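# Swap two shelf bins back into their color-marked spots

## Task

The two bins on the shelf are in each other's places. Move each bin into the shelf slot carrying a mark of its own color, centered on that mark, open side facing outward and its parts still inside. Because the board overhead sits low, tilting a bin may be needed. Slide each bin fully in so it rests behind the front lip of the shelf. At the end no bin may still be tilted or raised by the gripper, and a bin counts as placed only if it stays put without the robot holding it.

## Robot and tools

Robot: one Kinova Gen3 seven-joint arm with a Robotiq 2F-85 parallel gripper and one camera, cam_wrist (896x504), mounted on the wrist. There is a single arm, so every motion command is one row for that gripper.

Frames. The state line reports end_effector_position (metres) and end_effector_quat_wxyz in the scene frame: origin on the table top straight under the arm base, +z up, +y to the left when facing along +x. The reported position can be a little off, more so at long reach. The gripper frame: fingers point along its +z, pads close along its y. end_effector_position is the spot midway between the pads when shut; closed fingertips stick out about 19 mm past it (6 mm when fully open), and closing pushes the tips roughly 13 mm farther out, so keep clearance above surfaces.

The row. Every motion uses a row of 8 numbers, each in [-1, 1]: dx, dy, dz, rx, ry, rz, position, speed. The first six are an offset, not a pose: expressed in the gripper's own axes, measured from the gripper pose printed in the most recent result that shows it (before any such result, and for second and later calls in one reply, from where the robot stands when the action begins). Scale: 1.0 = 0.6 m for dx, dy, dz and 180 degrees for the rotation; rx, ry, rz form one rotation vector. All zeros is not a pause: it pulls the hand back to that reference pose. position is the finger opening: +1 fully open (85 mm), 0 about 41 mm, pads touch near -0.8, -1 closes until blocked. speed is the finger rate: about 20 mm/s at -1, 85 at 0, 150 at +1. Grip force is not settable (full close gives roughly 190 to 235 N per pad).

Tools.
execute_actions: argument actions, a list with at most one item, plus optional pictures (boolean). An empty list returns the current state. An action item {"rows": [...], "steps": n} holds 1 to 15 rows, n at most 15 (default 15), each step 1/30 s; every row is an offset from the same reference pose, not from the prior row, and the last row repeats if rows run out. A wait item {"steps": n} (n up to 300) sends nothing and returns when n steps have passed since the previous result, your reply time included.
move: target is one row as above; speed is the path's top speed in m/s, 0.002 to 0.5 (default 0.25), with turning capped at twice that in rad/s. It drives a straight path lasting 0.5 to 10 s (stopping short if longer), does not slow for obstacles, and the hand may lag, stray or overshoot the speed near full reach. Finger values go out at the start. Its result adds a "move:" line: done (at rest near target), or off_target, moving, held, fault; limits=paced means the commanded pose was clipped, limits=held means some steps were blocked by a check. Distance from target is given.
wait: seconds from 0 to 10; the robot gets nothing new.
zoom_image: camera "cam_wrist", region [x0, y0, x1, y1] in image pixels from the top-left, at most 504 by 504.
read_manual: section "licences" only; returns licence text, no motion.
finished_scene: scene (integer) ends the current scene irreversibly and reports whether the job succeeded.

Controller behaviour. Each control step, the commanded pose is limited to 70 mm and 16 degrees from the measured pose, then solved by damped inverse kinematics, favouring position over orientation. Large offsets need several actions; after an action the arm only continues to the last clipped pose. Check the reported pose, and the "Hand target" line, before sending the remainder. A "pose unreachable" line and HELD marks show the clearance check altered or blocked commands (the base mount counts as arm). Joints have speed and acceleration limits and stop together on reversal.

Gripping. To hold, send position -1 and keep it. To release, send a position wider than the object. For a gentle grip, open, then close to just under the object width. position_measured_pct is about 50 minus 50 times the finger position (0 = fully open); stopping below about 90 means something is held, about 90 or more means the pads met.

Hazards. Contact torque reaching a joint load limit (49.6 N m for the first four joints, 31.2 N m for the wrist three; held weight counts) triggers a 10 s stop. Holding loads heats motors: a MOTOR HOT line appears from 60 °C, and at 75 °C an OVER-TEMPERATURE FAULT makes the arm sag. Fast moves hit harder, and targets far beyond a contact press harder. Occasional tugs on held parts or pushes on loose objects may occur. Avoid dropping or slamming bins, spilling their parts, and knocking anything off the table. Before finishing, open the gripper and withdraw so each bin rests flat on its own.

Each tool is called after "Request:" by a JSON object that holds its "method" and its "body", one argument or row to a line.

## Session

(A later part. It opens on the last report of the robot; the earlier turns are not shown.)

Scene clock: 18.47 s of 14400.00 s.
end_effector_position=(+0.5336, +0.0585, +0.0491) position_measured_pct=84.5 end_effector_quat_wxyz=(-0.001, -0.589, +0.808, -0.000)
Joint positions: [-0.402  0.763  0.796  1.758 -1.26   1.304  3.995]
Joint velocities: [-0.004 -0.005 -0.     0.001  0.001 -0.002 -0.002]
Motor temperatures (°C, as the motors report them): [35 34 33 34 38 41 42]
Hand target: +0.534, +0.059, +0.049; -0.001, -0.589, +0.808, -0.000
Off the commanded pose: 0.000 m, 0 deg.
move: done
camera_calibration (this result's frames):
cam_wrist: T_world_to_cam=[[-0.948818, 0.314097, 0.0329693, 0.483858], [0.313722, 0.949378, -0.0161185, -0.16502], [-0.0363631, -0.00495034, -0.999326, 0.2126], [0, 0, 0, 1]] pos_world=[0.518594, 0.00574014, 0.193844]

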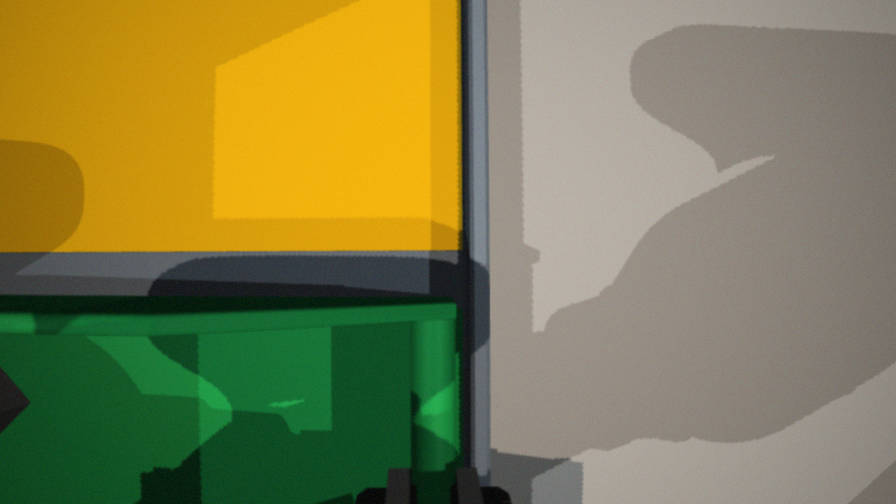

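Request:
{"method": "move", "body": {
  "target": [-0.003,-0.003,0.006,0,0,0,-1,0],
  "speed": 0.02
}}

Request:
{"method": "move", "body": {
  "target": [0,0,0,0,0,0,-0.2,0]
}}

Request:
{"method": "move", "body": {
  "target": [0,0,-0.1,0,0,0,-0.2,0]
}}

Request:
{"method": "move", "body": {
  "target": [-0.192,0.002,0,0,0,0,-0.2,0]
}}

Request:
{"method": "move", "body": {
  "target": [0,0,0.1,0,0,0,-0.2,0],
  "speed": 0.12
}}

Request:
{"method": "move", "body": {
  "target": [0,0,0,0,0,0,-1,0]
}}

Request:
{"method": "move", "body": {
  "target": [0,-0.002,-0.03,-0.03,0,0,-1,0],
  "speed": 0.04
}}

Request:
{"method": "move", "body": {
  "target": [0,0.12,0.006,0,0,0,-1,0],
  "speed": 0.05
}}

Request:
{"method": "move", "body": {
  "target": [0,0.03,-0.17,0,0,0,-1,0],
  "speed": 0.08
}}

Request:
{"method": "move", "body": {
  "target": [0.372,0,0,0,0,0,-1,0],
  "speed": 0.15
}}

Request:
{"method": "move", "body": {
  "target": [0,-0.03,0.164,0,0,0,-1,0],
  "speed": 0.08
}}

Request:
{"method": "move", "body": {
  "target": [0,-0.126,-0.006,0,0,0,-1,0],
  "speed": 0.05
}}

Scene clock: 20.43 s of 14400.00 s.
end_effector_position=(+0.5358, +0.0595, +0.0456) position_measured_pct=84.5 end_effector_quat_wxyz=(-0.001, -0.588, +0.809, -0.000)
Joint positions: [-0.406  0.768  0.793  1.753 -1.265  1.301  3.99 ]
Joint velocities: [-0.     0.001 -0.001 -0.     0.    -0.    -0.   ]
Motor temperatures (°C, as the motors report them): [35 34 33 34 38 41 42]
Hand target: +0.536, +0.060, +0.046; -0.001, -0.589, +0.808, -0.000
Off the commanded pose: 0.000 m, 0 deg.
move: done
camera_calibration (this result's frames):
cam_wrist: T_world_to_cam=[[-0.948699, 0.314477, 0.0327754, 0.485687], [0.314098, 0.949251, -0.0162612, -0.166927], [-0.0362259, -0.00513231, -0.99933, 0.209094], [0, 0, 0, 1]] pos_world=[0.520777, 0.00679199, 0.190321]

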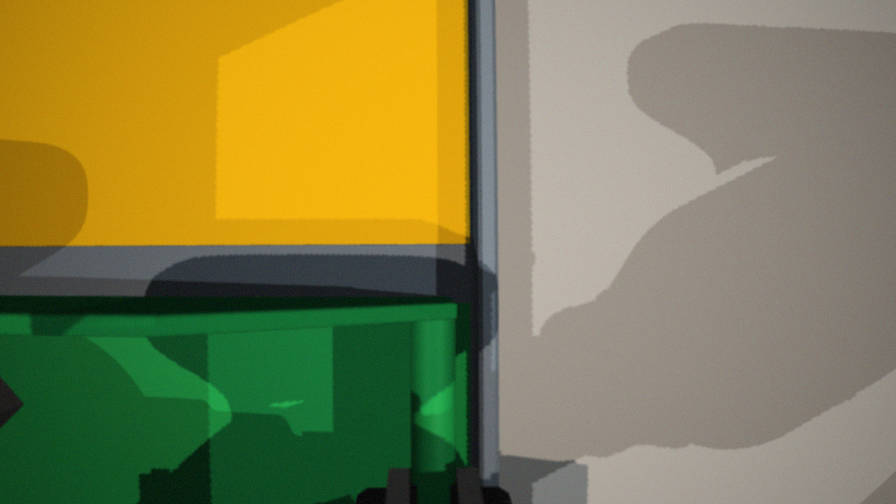

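Scene clock: 21.07 s of 14400.00 s.
end_effector_position=(+0.5358, +0.0595, +0.0456) position_measured_pct=59.9 end_effector_quat_wxyz=(-0.001, -0.588, +0.809, -0.000)
Joint positions: [-0.406  0.768  0.793  1.753 -1.265  1.301  3.99 ]
Joint velocities: [-0.    -0.001 -0.     0.    -0.     0.     0.   ]
Motor temperatures (°C, as the motors report them): [35 34 33 34 38 41 42]
Hand target: +0.536, +0.059, +0.046; -0.001, -0.588, +0.809, -0.000
Off the commanded pose: 0.000 m, 0 deg.
move: done
camera_calibration (this result's frames):
cam_wrist: T_world_to_cam=[[-0.9487, 0.314474, 0.0327664, 0.485691], [0.314096, 0.949252, -0.0162572, -0.166928], [-0.036216, -0.00513141, -0.999331, 0.209093], [0, 0, 0, 1]] pos_world=[0.520779, 0.0067925, 0.190325]

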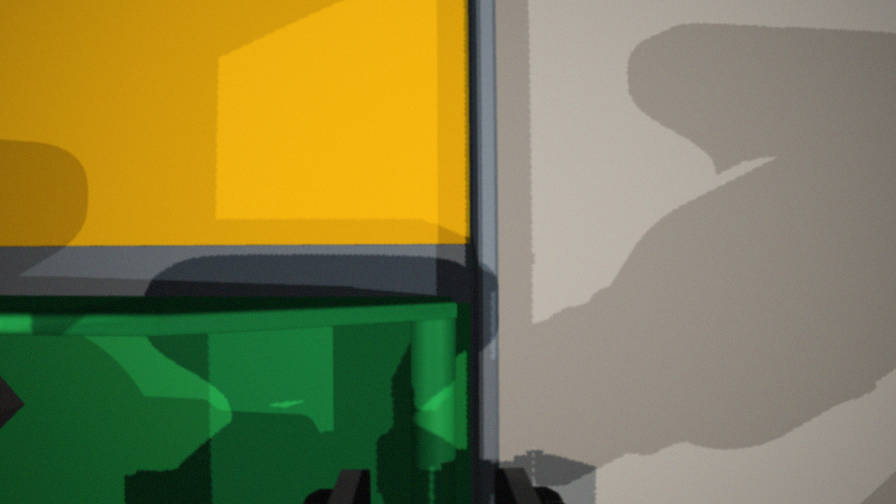

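Scene clock: 21.80 s of 14400.00 s.
end_effector_position=(+0.5358, +0.0595, +0.1054) position_measured_pct=59.9 end_effector_quat_wxyz=(-0.001, -0.588, +0.809, -0.000)
Joint positions: [-0.36   0.693  0.844  1.706 -1.167  1.395  3.943]
Joint velocities: [ 0.001  0.     0.002 -0.    -0.     0.001  0.001]
Motor temperatures (°C, as the motors report them): [35 34 33 34 38 41 42]
Hand target: +0.536, +0.059, +0.106; -0.001, -0.588, +0.809, -0.000
Off the commanded pose: 0.000 m, 0 deg.
move: done
camera_calibration (this result's frames):
cam_wrist: T_world_to_cam=[[-0.948634, 0.314648, 0.0330191, 0.483697], [0.314273, 0.949196, -0.0161358, -0.166084], [-0.0364187, -0.00492996, -0.999324, 0.268925], [0, 0, 0, 1]] pos_world=[0.520841, 0.00677755, 0.250092]

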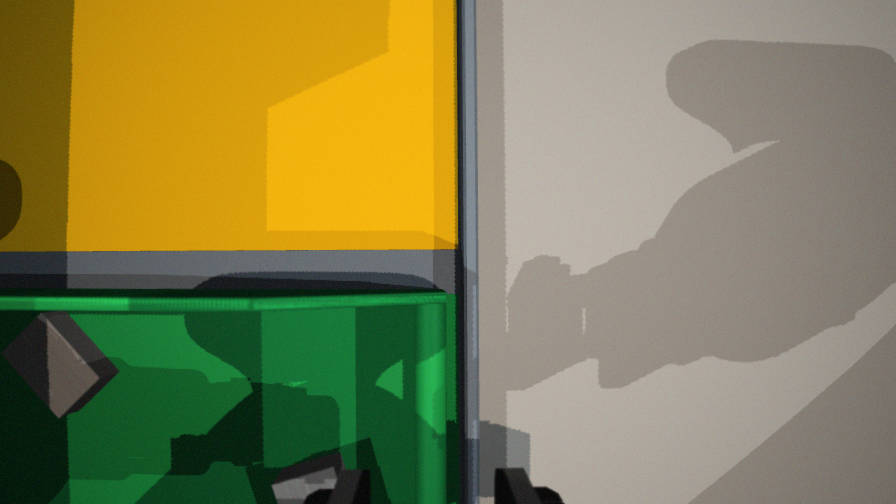

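Scene clock: 22.77 s of 14400.00 s.
end_effector_position=(+0.5703, +0.1691, +0.1054) position_measured_pct=59.9 end_effector_quat_wxyz=(-0.001, -0.588, +0.809, -0.000)
Joint positions: [-0.587  0.585  0.882  1.617 -1.13   1.372  3.64 ]
Joint velocities: [-0.003 -0.001 -0.001 -0.     0.001 -0.001 -0.001]
Motor temperatures (°C, as the motors report them): [35 34 33 34 38 41 42]
Hand target: +0.570, +0.169, +0.105; -0.001, -0.588, +0.809, -0.000
Off the commanded pose: 0.000 m, 0 deg.
move: done
camera_calibration (this result's frames):
cam_wrist: T_world_to_cam=[[-0.948472, 0.315176, 0.0326392, 0.481787], [0.314832, 0.949024, -0.0153379, -0.281355], [-0.0358095, -0.00427169, -0.99935, 0.270334], [0, 0, 0, 1]] pos_world=[0.555222, 0.11632, 0.250118]

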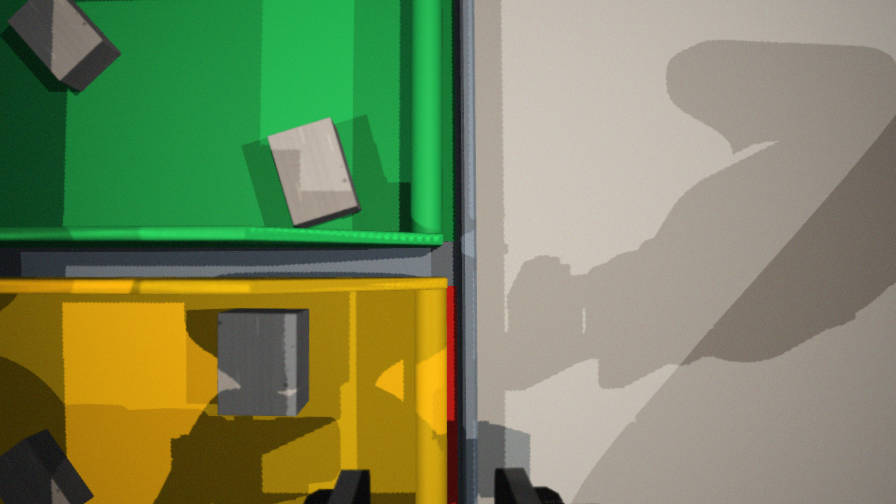

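Scene clock: 23.57 s of 14400.00 s.
end_effector_position=(+0.5703, +0.1692, +0.0457) position_measured_pct=59.9 end_effector_quat_wxyz=(-0.001, -0.588, +0.809, -0.000)
Joint positions: [-0.626  0.66   0.835  1.663 -1.218  1.274  3.685]
Joint velocities: [-0.     0.003 -0.002  0.001  0.    -0.001 -0.001]
Motor temperatures (°C, as the motors report them): [35 34 33 34 38 41 42]
Hand target: +0.570, +0.169, +0.046; -0.001, -0.588, +0.809, -0.000
Off the commanded pose: 0.000 m, 0 deg.
move: done
camera_calibration (this result's frames):
cam_wrist: T_world_to_cam=[[-0.948561, 0.314936, 0.032357, 0.483793], [0.314591, 0.949103, -0.0153753, -0.282211], [-0.0355524, -0.00440517, -0.999358, 0.210478], [0, 0, 0, 1]] pos_world=[0.555172, 0.116411, 0.19035]

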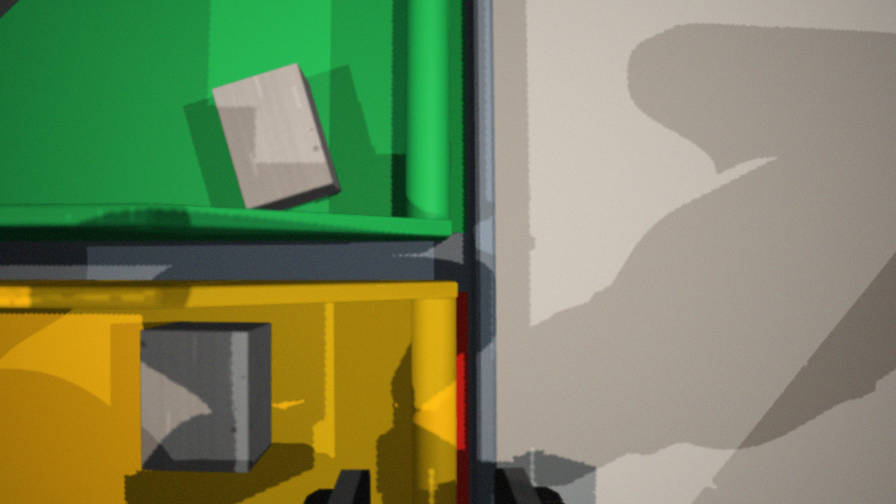

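Scene clock: 24.17 s of 14400.00 s.
end_effector_position=(+0.5703, +0.1692, +0.0459) position_measured_pct=84.5 end_effector_quat_wxyz=(-0.001, -0.588, +0.809, -0.000)
Joint positions: [-0.626  0.66   0.835  1.663 -1.218  1.274  3.685]
Joint velocities: [-0.    -0.001  0.    -0.    -0.001  0.     0.   ]
Motor temperatures (°C, as the motors report them): [35 34 33 34 38 41 42]
Hand target: +0.570, +0.169, +0.046; -0.001, -0.588, +0.809, -0.000
Off the commanded pose: 0.000 m, 0 deg.
move: done
camera_calibration (this result's frames):
cam_wrist: T_world_to_cam=[[-0.948578, 0.314895, 0.0322557, 0.483788], [0.314557, 0.949117, -0.015211, -0.282214], [-0.0354043, -0.00428258, -0.999364, 0.210641], [0, 0, 0, 1]] pos_world=[0.555141, 0.116413, 0.190609]

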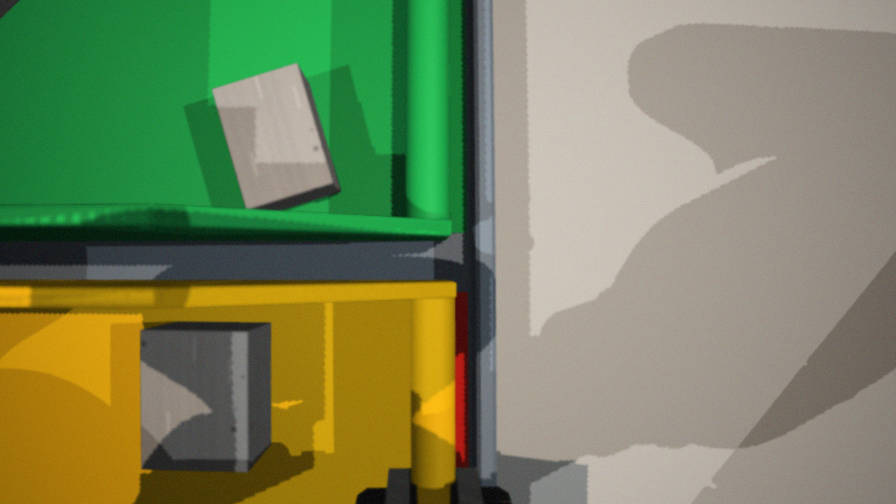

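Scene clock: 25.57 s of 14400.00 s.
end_effector_position=(+0.5712, +0.1692, +0.0634) position_measured_pct=84.5 end_effector_quat_wxyz=(-0.029, -0.588, +0.808, +0.038)
Joint positions: [-0.558  0.691  0.824  1.54  -1.153  1.422  3.624]
Joint velocities: [ 0.002 -0.001 -0.    -0.001 -0.002  0.003  0.001]
Motor temperatures (°C, as the motors report them): [35 34 33 34 38 41 42]
Hand target: +0.572, +0.169, +0.064; -0.028, -0.588, +0.808, +0.038
Off the commanded pose: 0.001 m, 0 deg.
move: done
camera_calibration (this result's frames):
cam_wrist: T_world_to_cam=[[-0.941449, 0.312251, 0.127174, 0.474446], [0.312848, 0.949672, -0.0157713, -0.281313], [-0.125698, 0.0249382, -0.991755, 0.274267], [0, 0, 0, 1]] pos_world=[0.56915, 0.112169, 0.207232]

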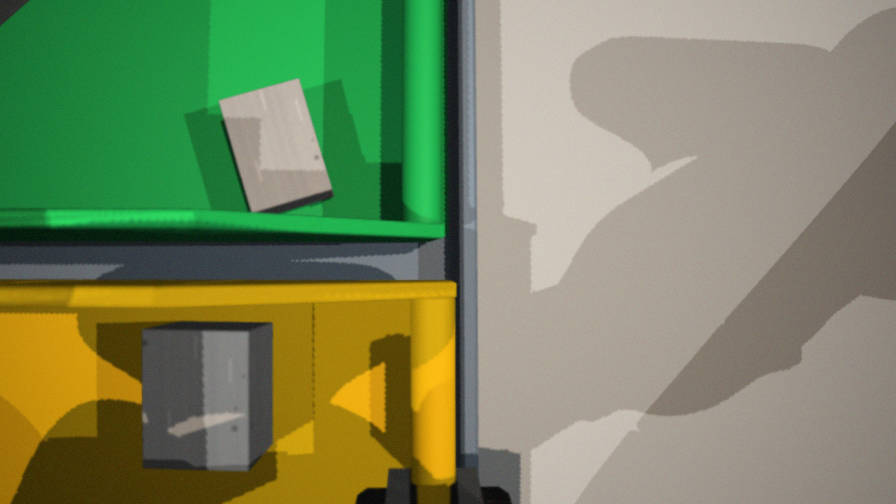

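Scene clock: 27.27 s of 14400.00 s.
end_effector_position=(+0.5032, +0.1907, +0.0670) position_measured_pct=84.5 end_effector_quat_wxyz=(-0.028, -0.587, +0.808, +0.038)
Joint positions: [-0.683  0.551  0.861  1.795 -1.117  1.312  3.692]
Joint velocities: [-0.002 -0.004 -0.001  0.002  0.002 -0.002 -0.001]
Motor temperatures (°C, as the motors report them): [35 34 33 34 38 41 42]
Hand target: +0.503, +0.191, +0.067; -0.028, -0.588, +0.808, +0.039
Off the commanded pose: 0.001 m, 0 deg.
move: done
camera_calibration (this result's frames):
cam_wrist: T_world_to_cam=[[-0.94137, 0.313122, 0.125606, 0.403181], [0.313672, 0.949399, -0.0158896, -0.280708], [-0.124226, 0.0244411, -0.991953, 0.268156], [0, 0, 0, 1]] pos_world=[0.500905, 0.133705, 0.210896]

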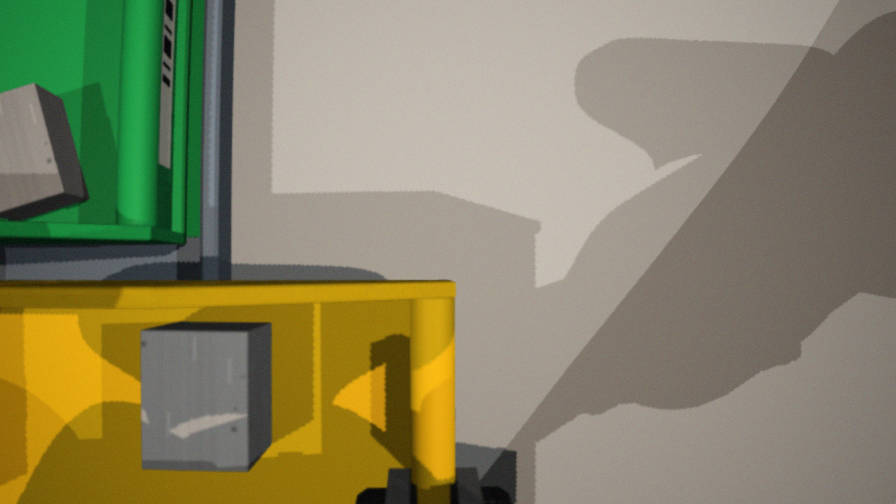

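Scene clock: 28.83 s of 14400.00 s.
end_effector_position=(+0.4949, +0.1935, +0.1692) position_measured_pct=84.5 end_effector_quat_wxyz=(-0.029, -0.587, +0.808, +0.039)
Joint positions: [-0.636  0.401  0.947  1.709 -0.949  1.484  3.604]
Joint velocities: [-0.    -0.004  0.001 -0.     0.001  0.001  0.001]
Motor temperatures (°C, as the motors report them): [35 34 33 34 38 41 42]
Hand target: +0.495, +0.193, +0.170; -0.028, -0.587, +0.808, +0.038
Off the commanded pose: 0.001 m, 0 deg.
move: done
camera_calibration (this result's frames):
cam_wrist: T_world_to_cam=[[-0.940961, 0.313273, 0.128268, 0.380901], [0.313899, 0.949324, -0.0158281, -0.279248], [-0.126726, 0.0253695, -0.991613, 0.369357], [0, 0, 0, 1]] pos_world=[0.492876, 0.136401, 0.312982]

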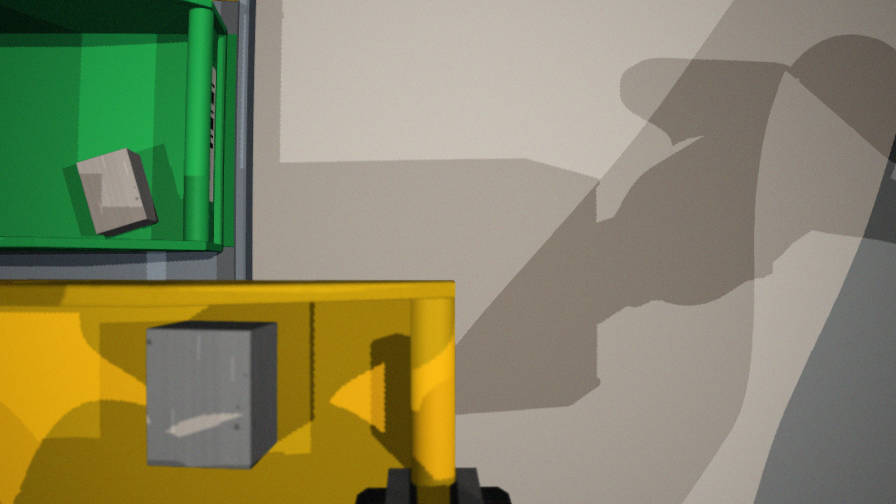

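Scene clock: 30.67 s of 14400.00 s.
end_effector_position=(+0.4257, -0.0176, +0.1685) position_measured_pct=84.5 end_effector_quat_wxyz=(-0.030, -0.588, +0.807, +0.040)
Joint positions: [-0.106  0.699  0.869  1.801 -0.977  1.521  4.226]
Joint velocities: [ 0.01   0.008  0.004 -0.    -0.001  0.002 -0.   ]
Motor temperatures (°C, as the motors report them): [35 34 33 34 38 41 42]
Hand target: +0.426, -0.018, +0.169; -0.030, -0.587, +0.808, +0.038
Off the commanded pose: 0.002 m, 0 deg.
move: done
camera_calibration (this result's frames):
cam_wrist: T_world_to_cam=[[-0.941138, 0.311601, 0.13101, 0.381606], [0.312134, 0.949886, -0.0169824, -0.0562345], [-0.129736, 0.0249098, -0.991236, 0.3665], [0, 0, 0, 1]] pos_world=[0.424245, -0.0746219, 0.312339]

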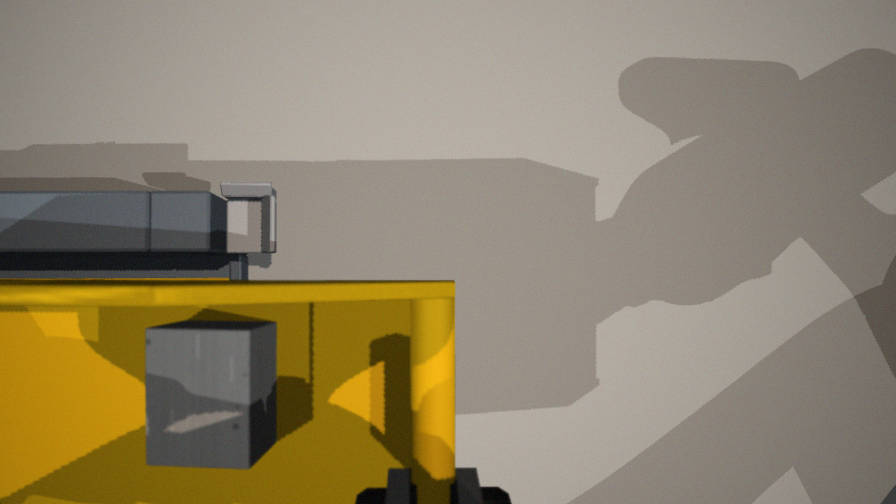

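Scene clock: 32.20 s of 14400.00 s.
end_effector_position=(+0.4334, -0.0199, +0.0688) position_measured_pct=84.5 end_effector_quat_wxyz=(-0.030, -0.588, +0.807, +0.040)
Joint positions: [-0.189  0.83   0.775  1.885 -1.156  1.361  4.287]
Joint velocities: [-0.001 -0.     0.001 -0.     0.001  0.    -0.001]
Motor temperatures (°C, as the motors report them): [35 34 33 34 38 41 42]
Hand target: +0.433, -0.020, +0.069; -0.030, -0.588, +0.807, +0.039
Off the commanded pose: 0.000 m, 0 deg.
move: done
camera_calibration (this result's frames):
cam_wrist: T_world_to_cam=[[-0.941317, 0.31086, 0.131487, 0.402666], [0.311418, 0.950124, -0.0168299, -0.0578414], [-0.13016, 0.0251051, -0.991175, 0.268932], [0, 0, 0, 1]] pos_world=[0.432054, -0.0769679, 0.21264]

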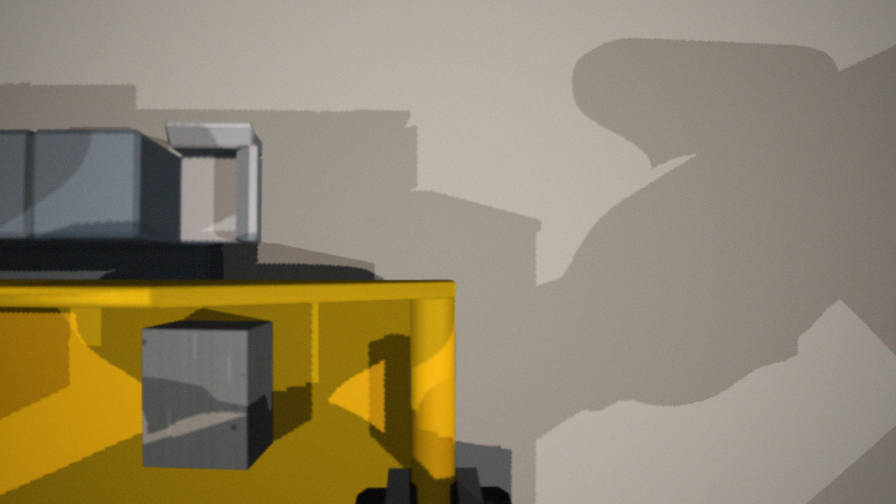

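Scene clock: 34.00 s of 14400.00 s.
end_effector_position=(+0.5054, -0.0428, +0.0646) position_measured_pct=84.5 end_effector_quat_wxyz=(-0.030, -0.588, +0.807, +0.040)
Joint positions: [-0.156  0.925  0.752  1.614 -1.174  1.44   4.119]
Joint velocities: [ 0.001  0.002 -0.    -0.002 -0.     0.     0.001]
Motor temperatures (°C, as the motors report them): [35 34 33 34 38 41 42]
Hand target: +0.505, -0.043, +0.065; -0.030, -0.588, +0.807, +0.040
Off the commanded pose: 0.000 m, 0 deg.
move: done
camera_calibration (this result's frames):
cam_wrist: T_world_to_cam=[[-0.941396, 0.310423, 0.13195, 0.478086], [0.311002, 0.950262, -0.0167246, -0.0583595], [-0.130578, 0.0252922, -0.991115, 0.274884], [0, 0, 0, 1]] pos_world=[0.504112, -0.0999044, 0.208382]

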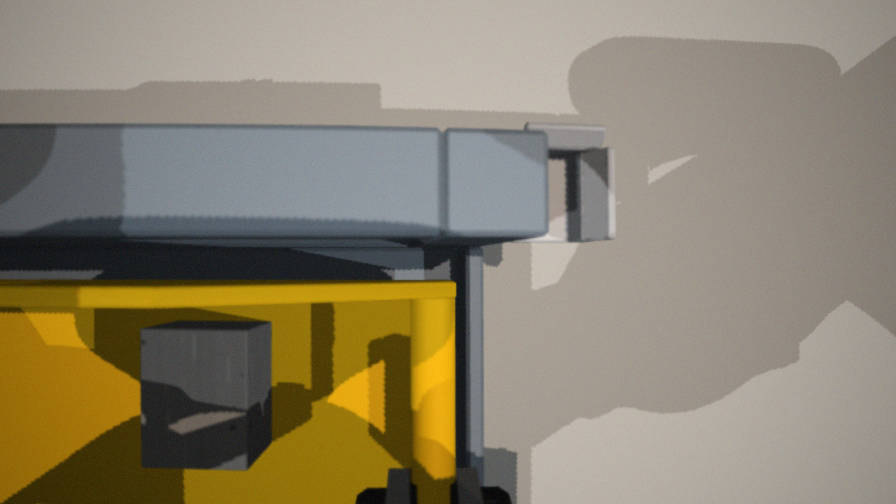

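Request:
{"method": "move", "body": {
  "target": [0.002,0,0.031,0.032,0,0,-1,0],
  "speed": 0.04
}}

Request:
{"method": "move", "body": {
  "target": [0,0,0,0,0,0,-0.2,0]
}}

Request:
{"method": "move", "body": {
  "target": [0,0,-0.1,0,0,0,-0.2,0]
}}

Request:
{"method": "finished_scene", "body": {
  "scene": 2
}}

Scene clock: 36.20 s of 14400.00 s.
end_effector_position=(+0.5031, -0.0433, +0.0460) position_measured_pct=84.5 end_effector_quat_wxyz=(-0.001, -0.589, +0.808, -0.001)
Joint positions: [-0.182  0.905  0.737  1.748 -1.283  1.324  4.224]
Joint velocities: [-0.001 -0.001  0.     0.001 -0.001 -0.001 -0.001]
Motor temperatures (°C, as the motors report them): [35 35 33 34 38 41 42]
Hand target: +0.503, -0.043, +0.046; -0.001, -0.589, +0.808, -0.001
Off the commanded pose: 0.000 m, 0 deg.
move: done
camera_calibration (this result's frames):
cam_wrist: T_world_to_cam=[[-0.949266, 0.312829, 0.0321162, 0.487246], [0.312458, 0.949795, -0.0161271, -0.0582261], [-0.0355489, -0.00527391, -0.999354, 0.207394], [0, 0, 0, 1]] pos_world=[0.488092, -0.0960281, 0.190672]

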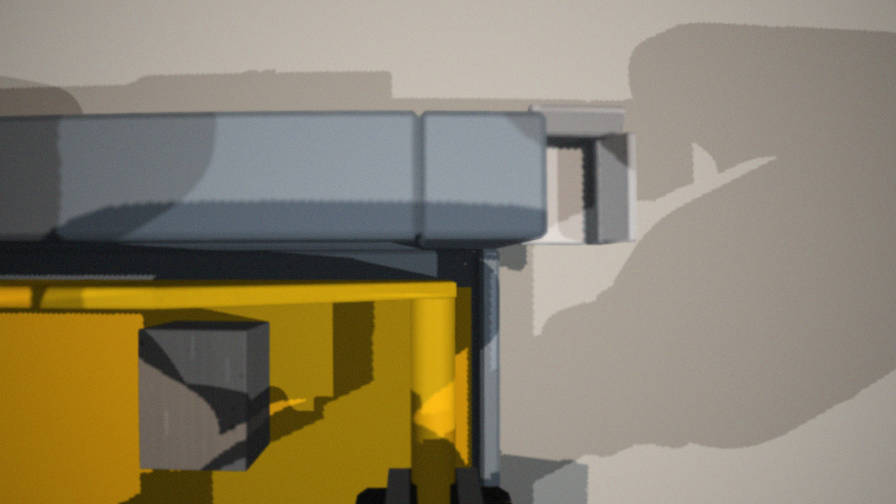

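Scene clock: 36.83 s of 14400.00 s.
end_effector_position=(+0.5031, -0.0433, +0.0460) position_measured_pct=59.9 end_effector_quat_wxyz=(-0.001, -0.589, +0.808, -0.001)
Joint positions: [-0.182  0.905  0.737  1.748 -1.283  1.324  4.224]
Joint velocities: [ 0.    -0.002 -0.    -0.     0.001 -0.    -0.   ]
Motor temperatures (°C, as the motors report them): [35 35 33 34 38 41 42]
Hand target: +0.503, -0.043, +0.046; -0.001, -0.589, +0.808, -0.001
Off the commanded pose: 0.000 m, 0 deg.
move: done
camera_calibration (this result's frames):
cam_wrist: T_world_to_cam=[[-0.949268, 0.312826, 0.032107, 0.48725], [0.312455, 0.949796, -0.0161248, -0.0582262], [-0.0355394, -0.00527477, -0.999354, 0.207392], [0, 0, 0, 1]] pos_world=[0.488094, -0.0960277, 0.190675]

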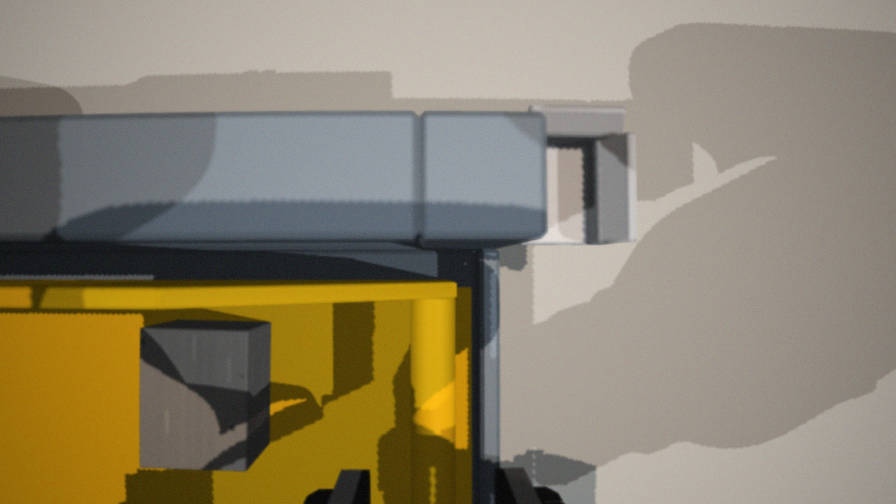

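Scene clock: 37.57 s of 14400.00 s.
end_effector_position=(+0.5031, -0.0433, +0.1057) position_measured_pct=59.9 end_effector_quat_wxyz=(-0.001, -0.589, +0.808, -0.000)
Joint positions: [-0.132  0.832  0.789  1.701 -1.185  1.416  4.179]
Joint velocities: [ 0.002  0.     0.002 -0.     0.     0.001  0.001]
Motor temperatures (°C, as the motors report them): [35 35 33 34 38 41 42]
Hand target: +0.503, -0.043, +0.106; -0.001, -0.589, +0.808, -0.001
Off the commanded pose: 0.000 m, 0 deg.
move: done
camera_calibration (this result's frames):
cam_wrist: T_world_to_cam=[[-0.949201, 0.313006, 0.0323219, 0.485257], [0.312639, 0.949738, -0.0159833, -0.0573829], [-0.0357002, -0.00506633, -0.99935, 0.267222], [0, 0, 0, 1]] pos_world=[0.488087, -0.0960359, 0.250446]

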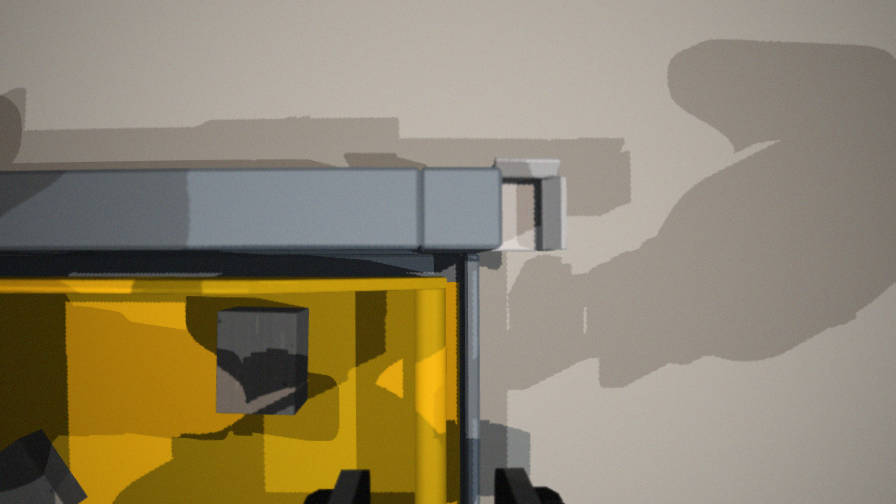

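The scene is finished: the task was done.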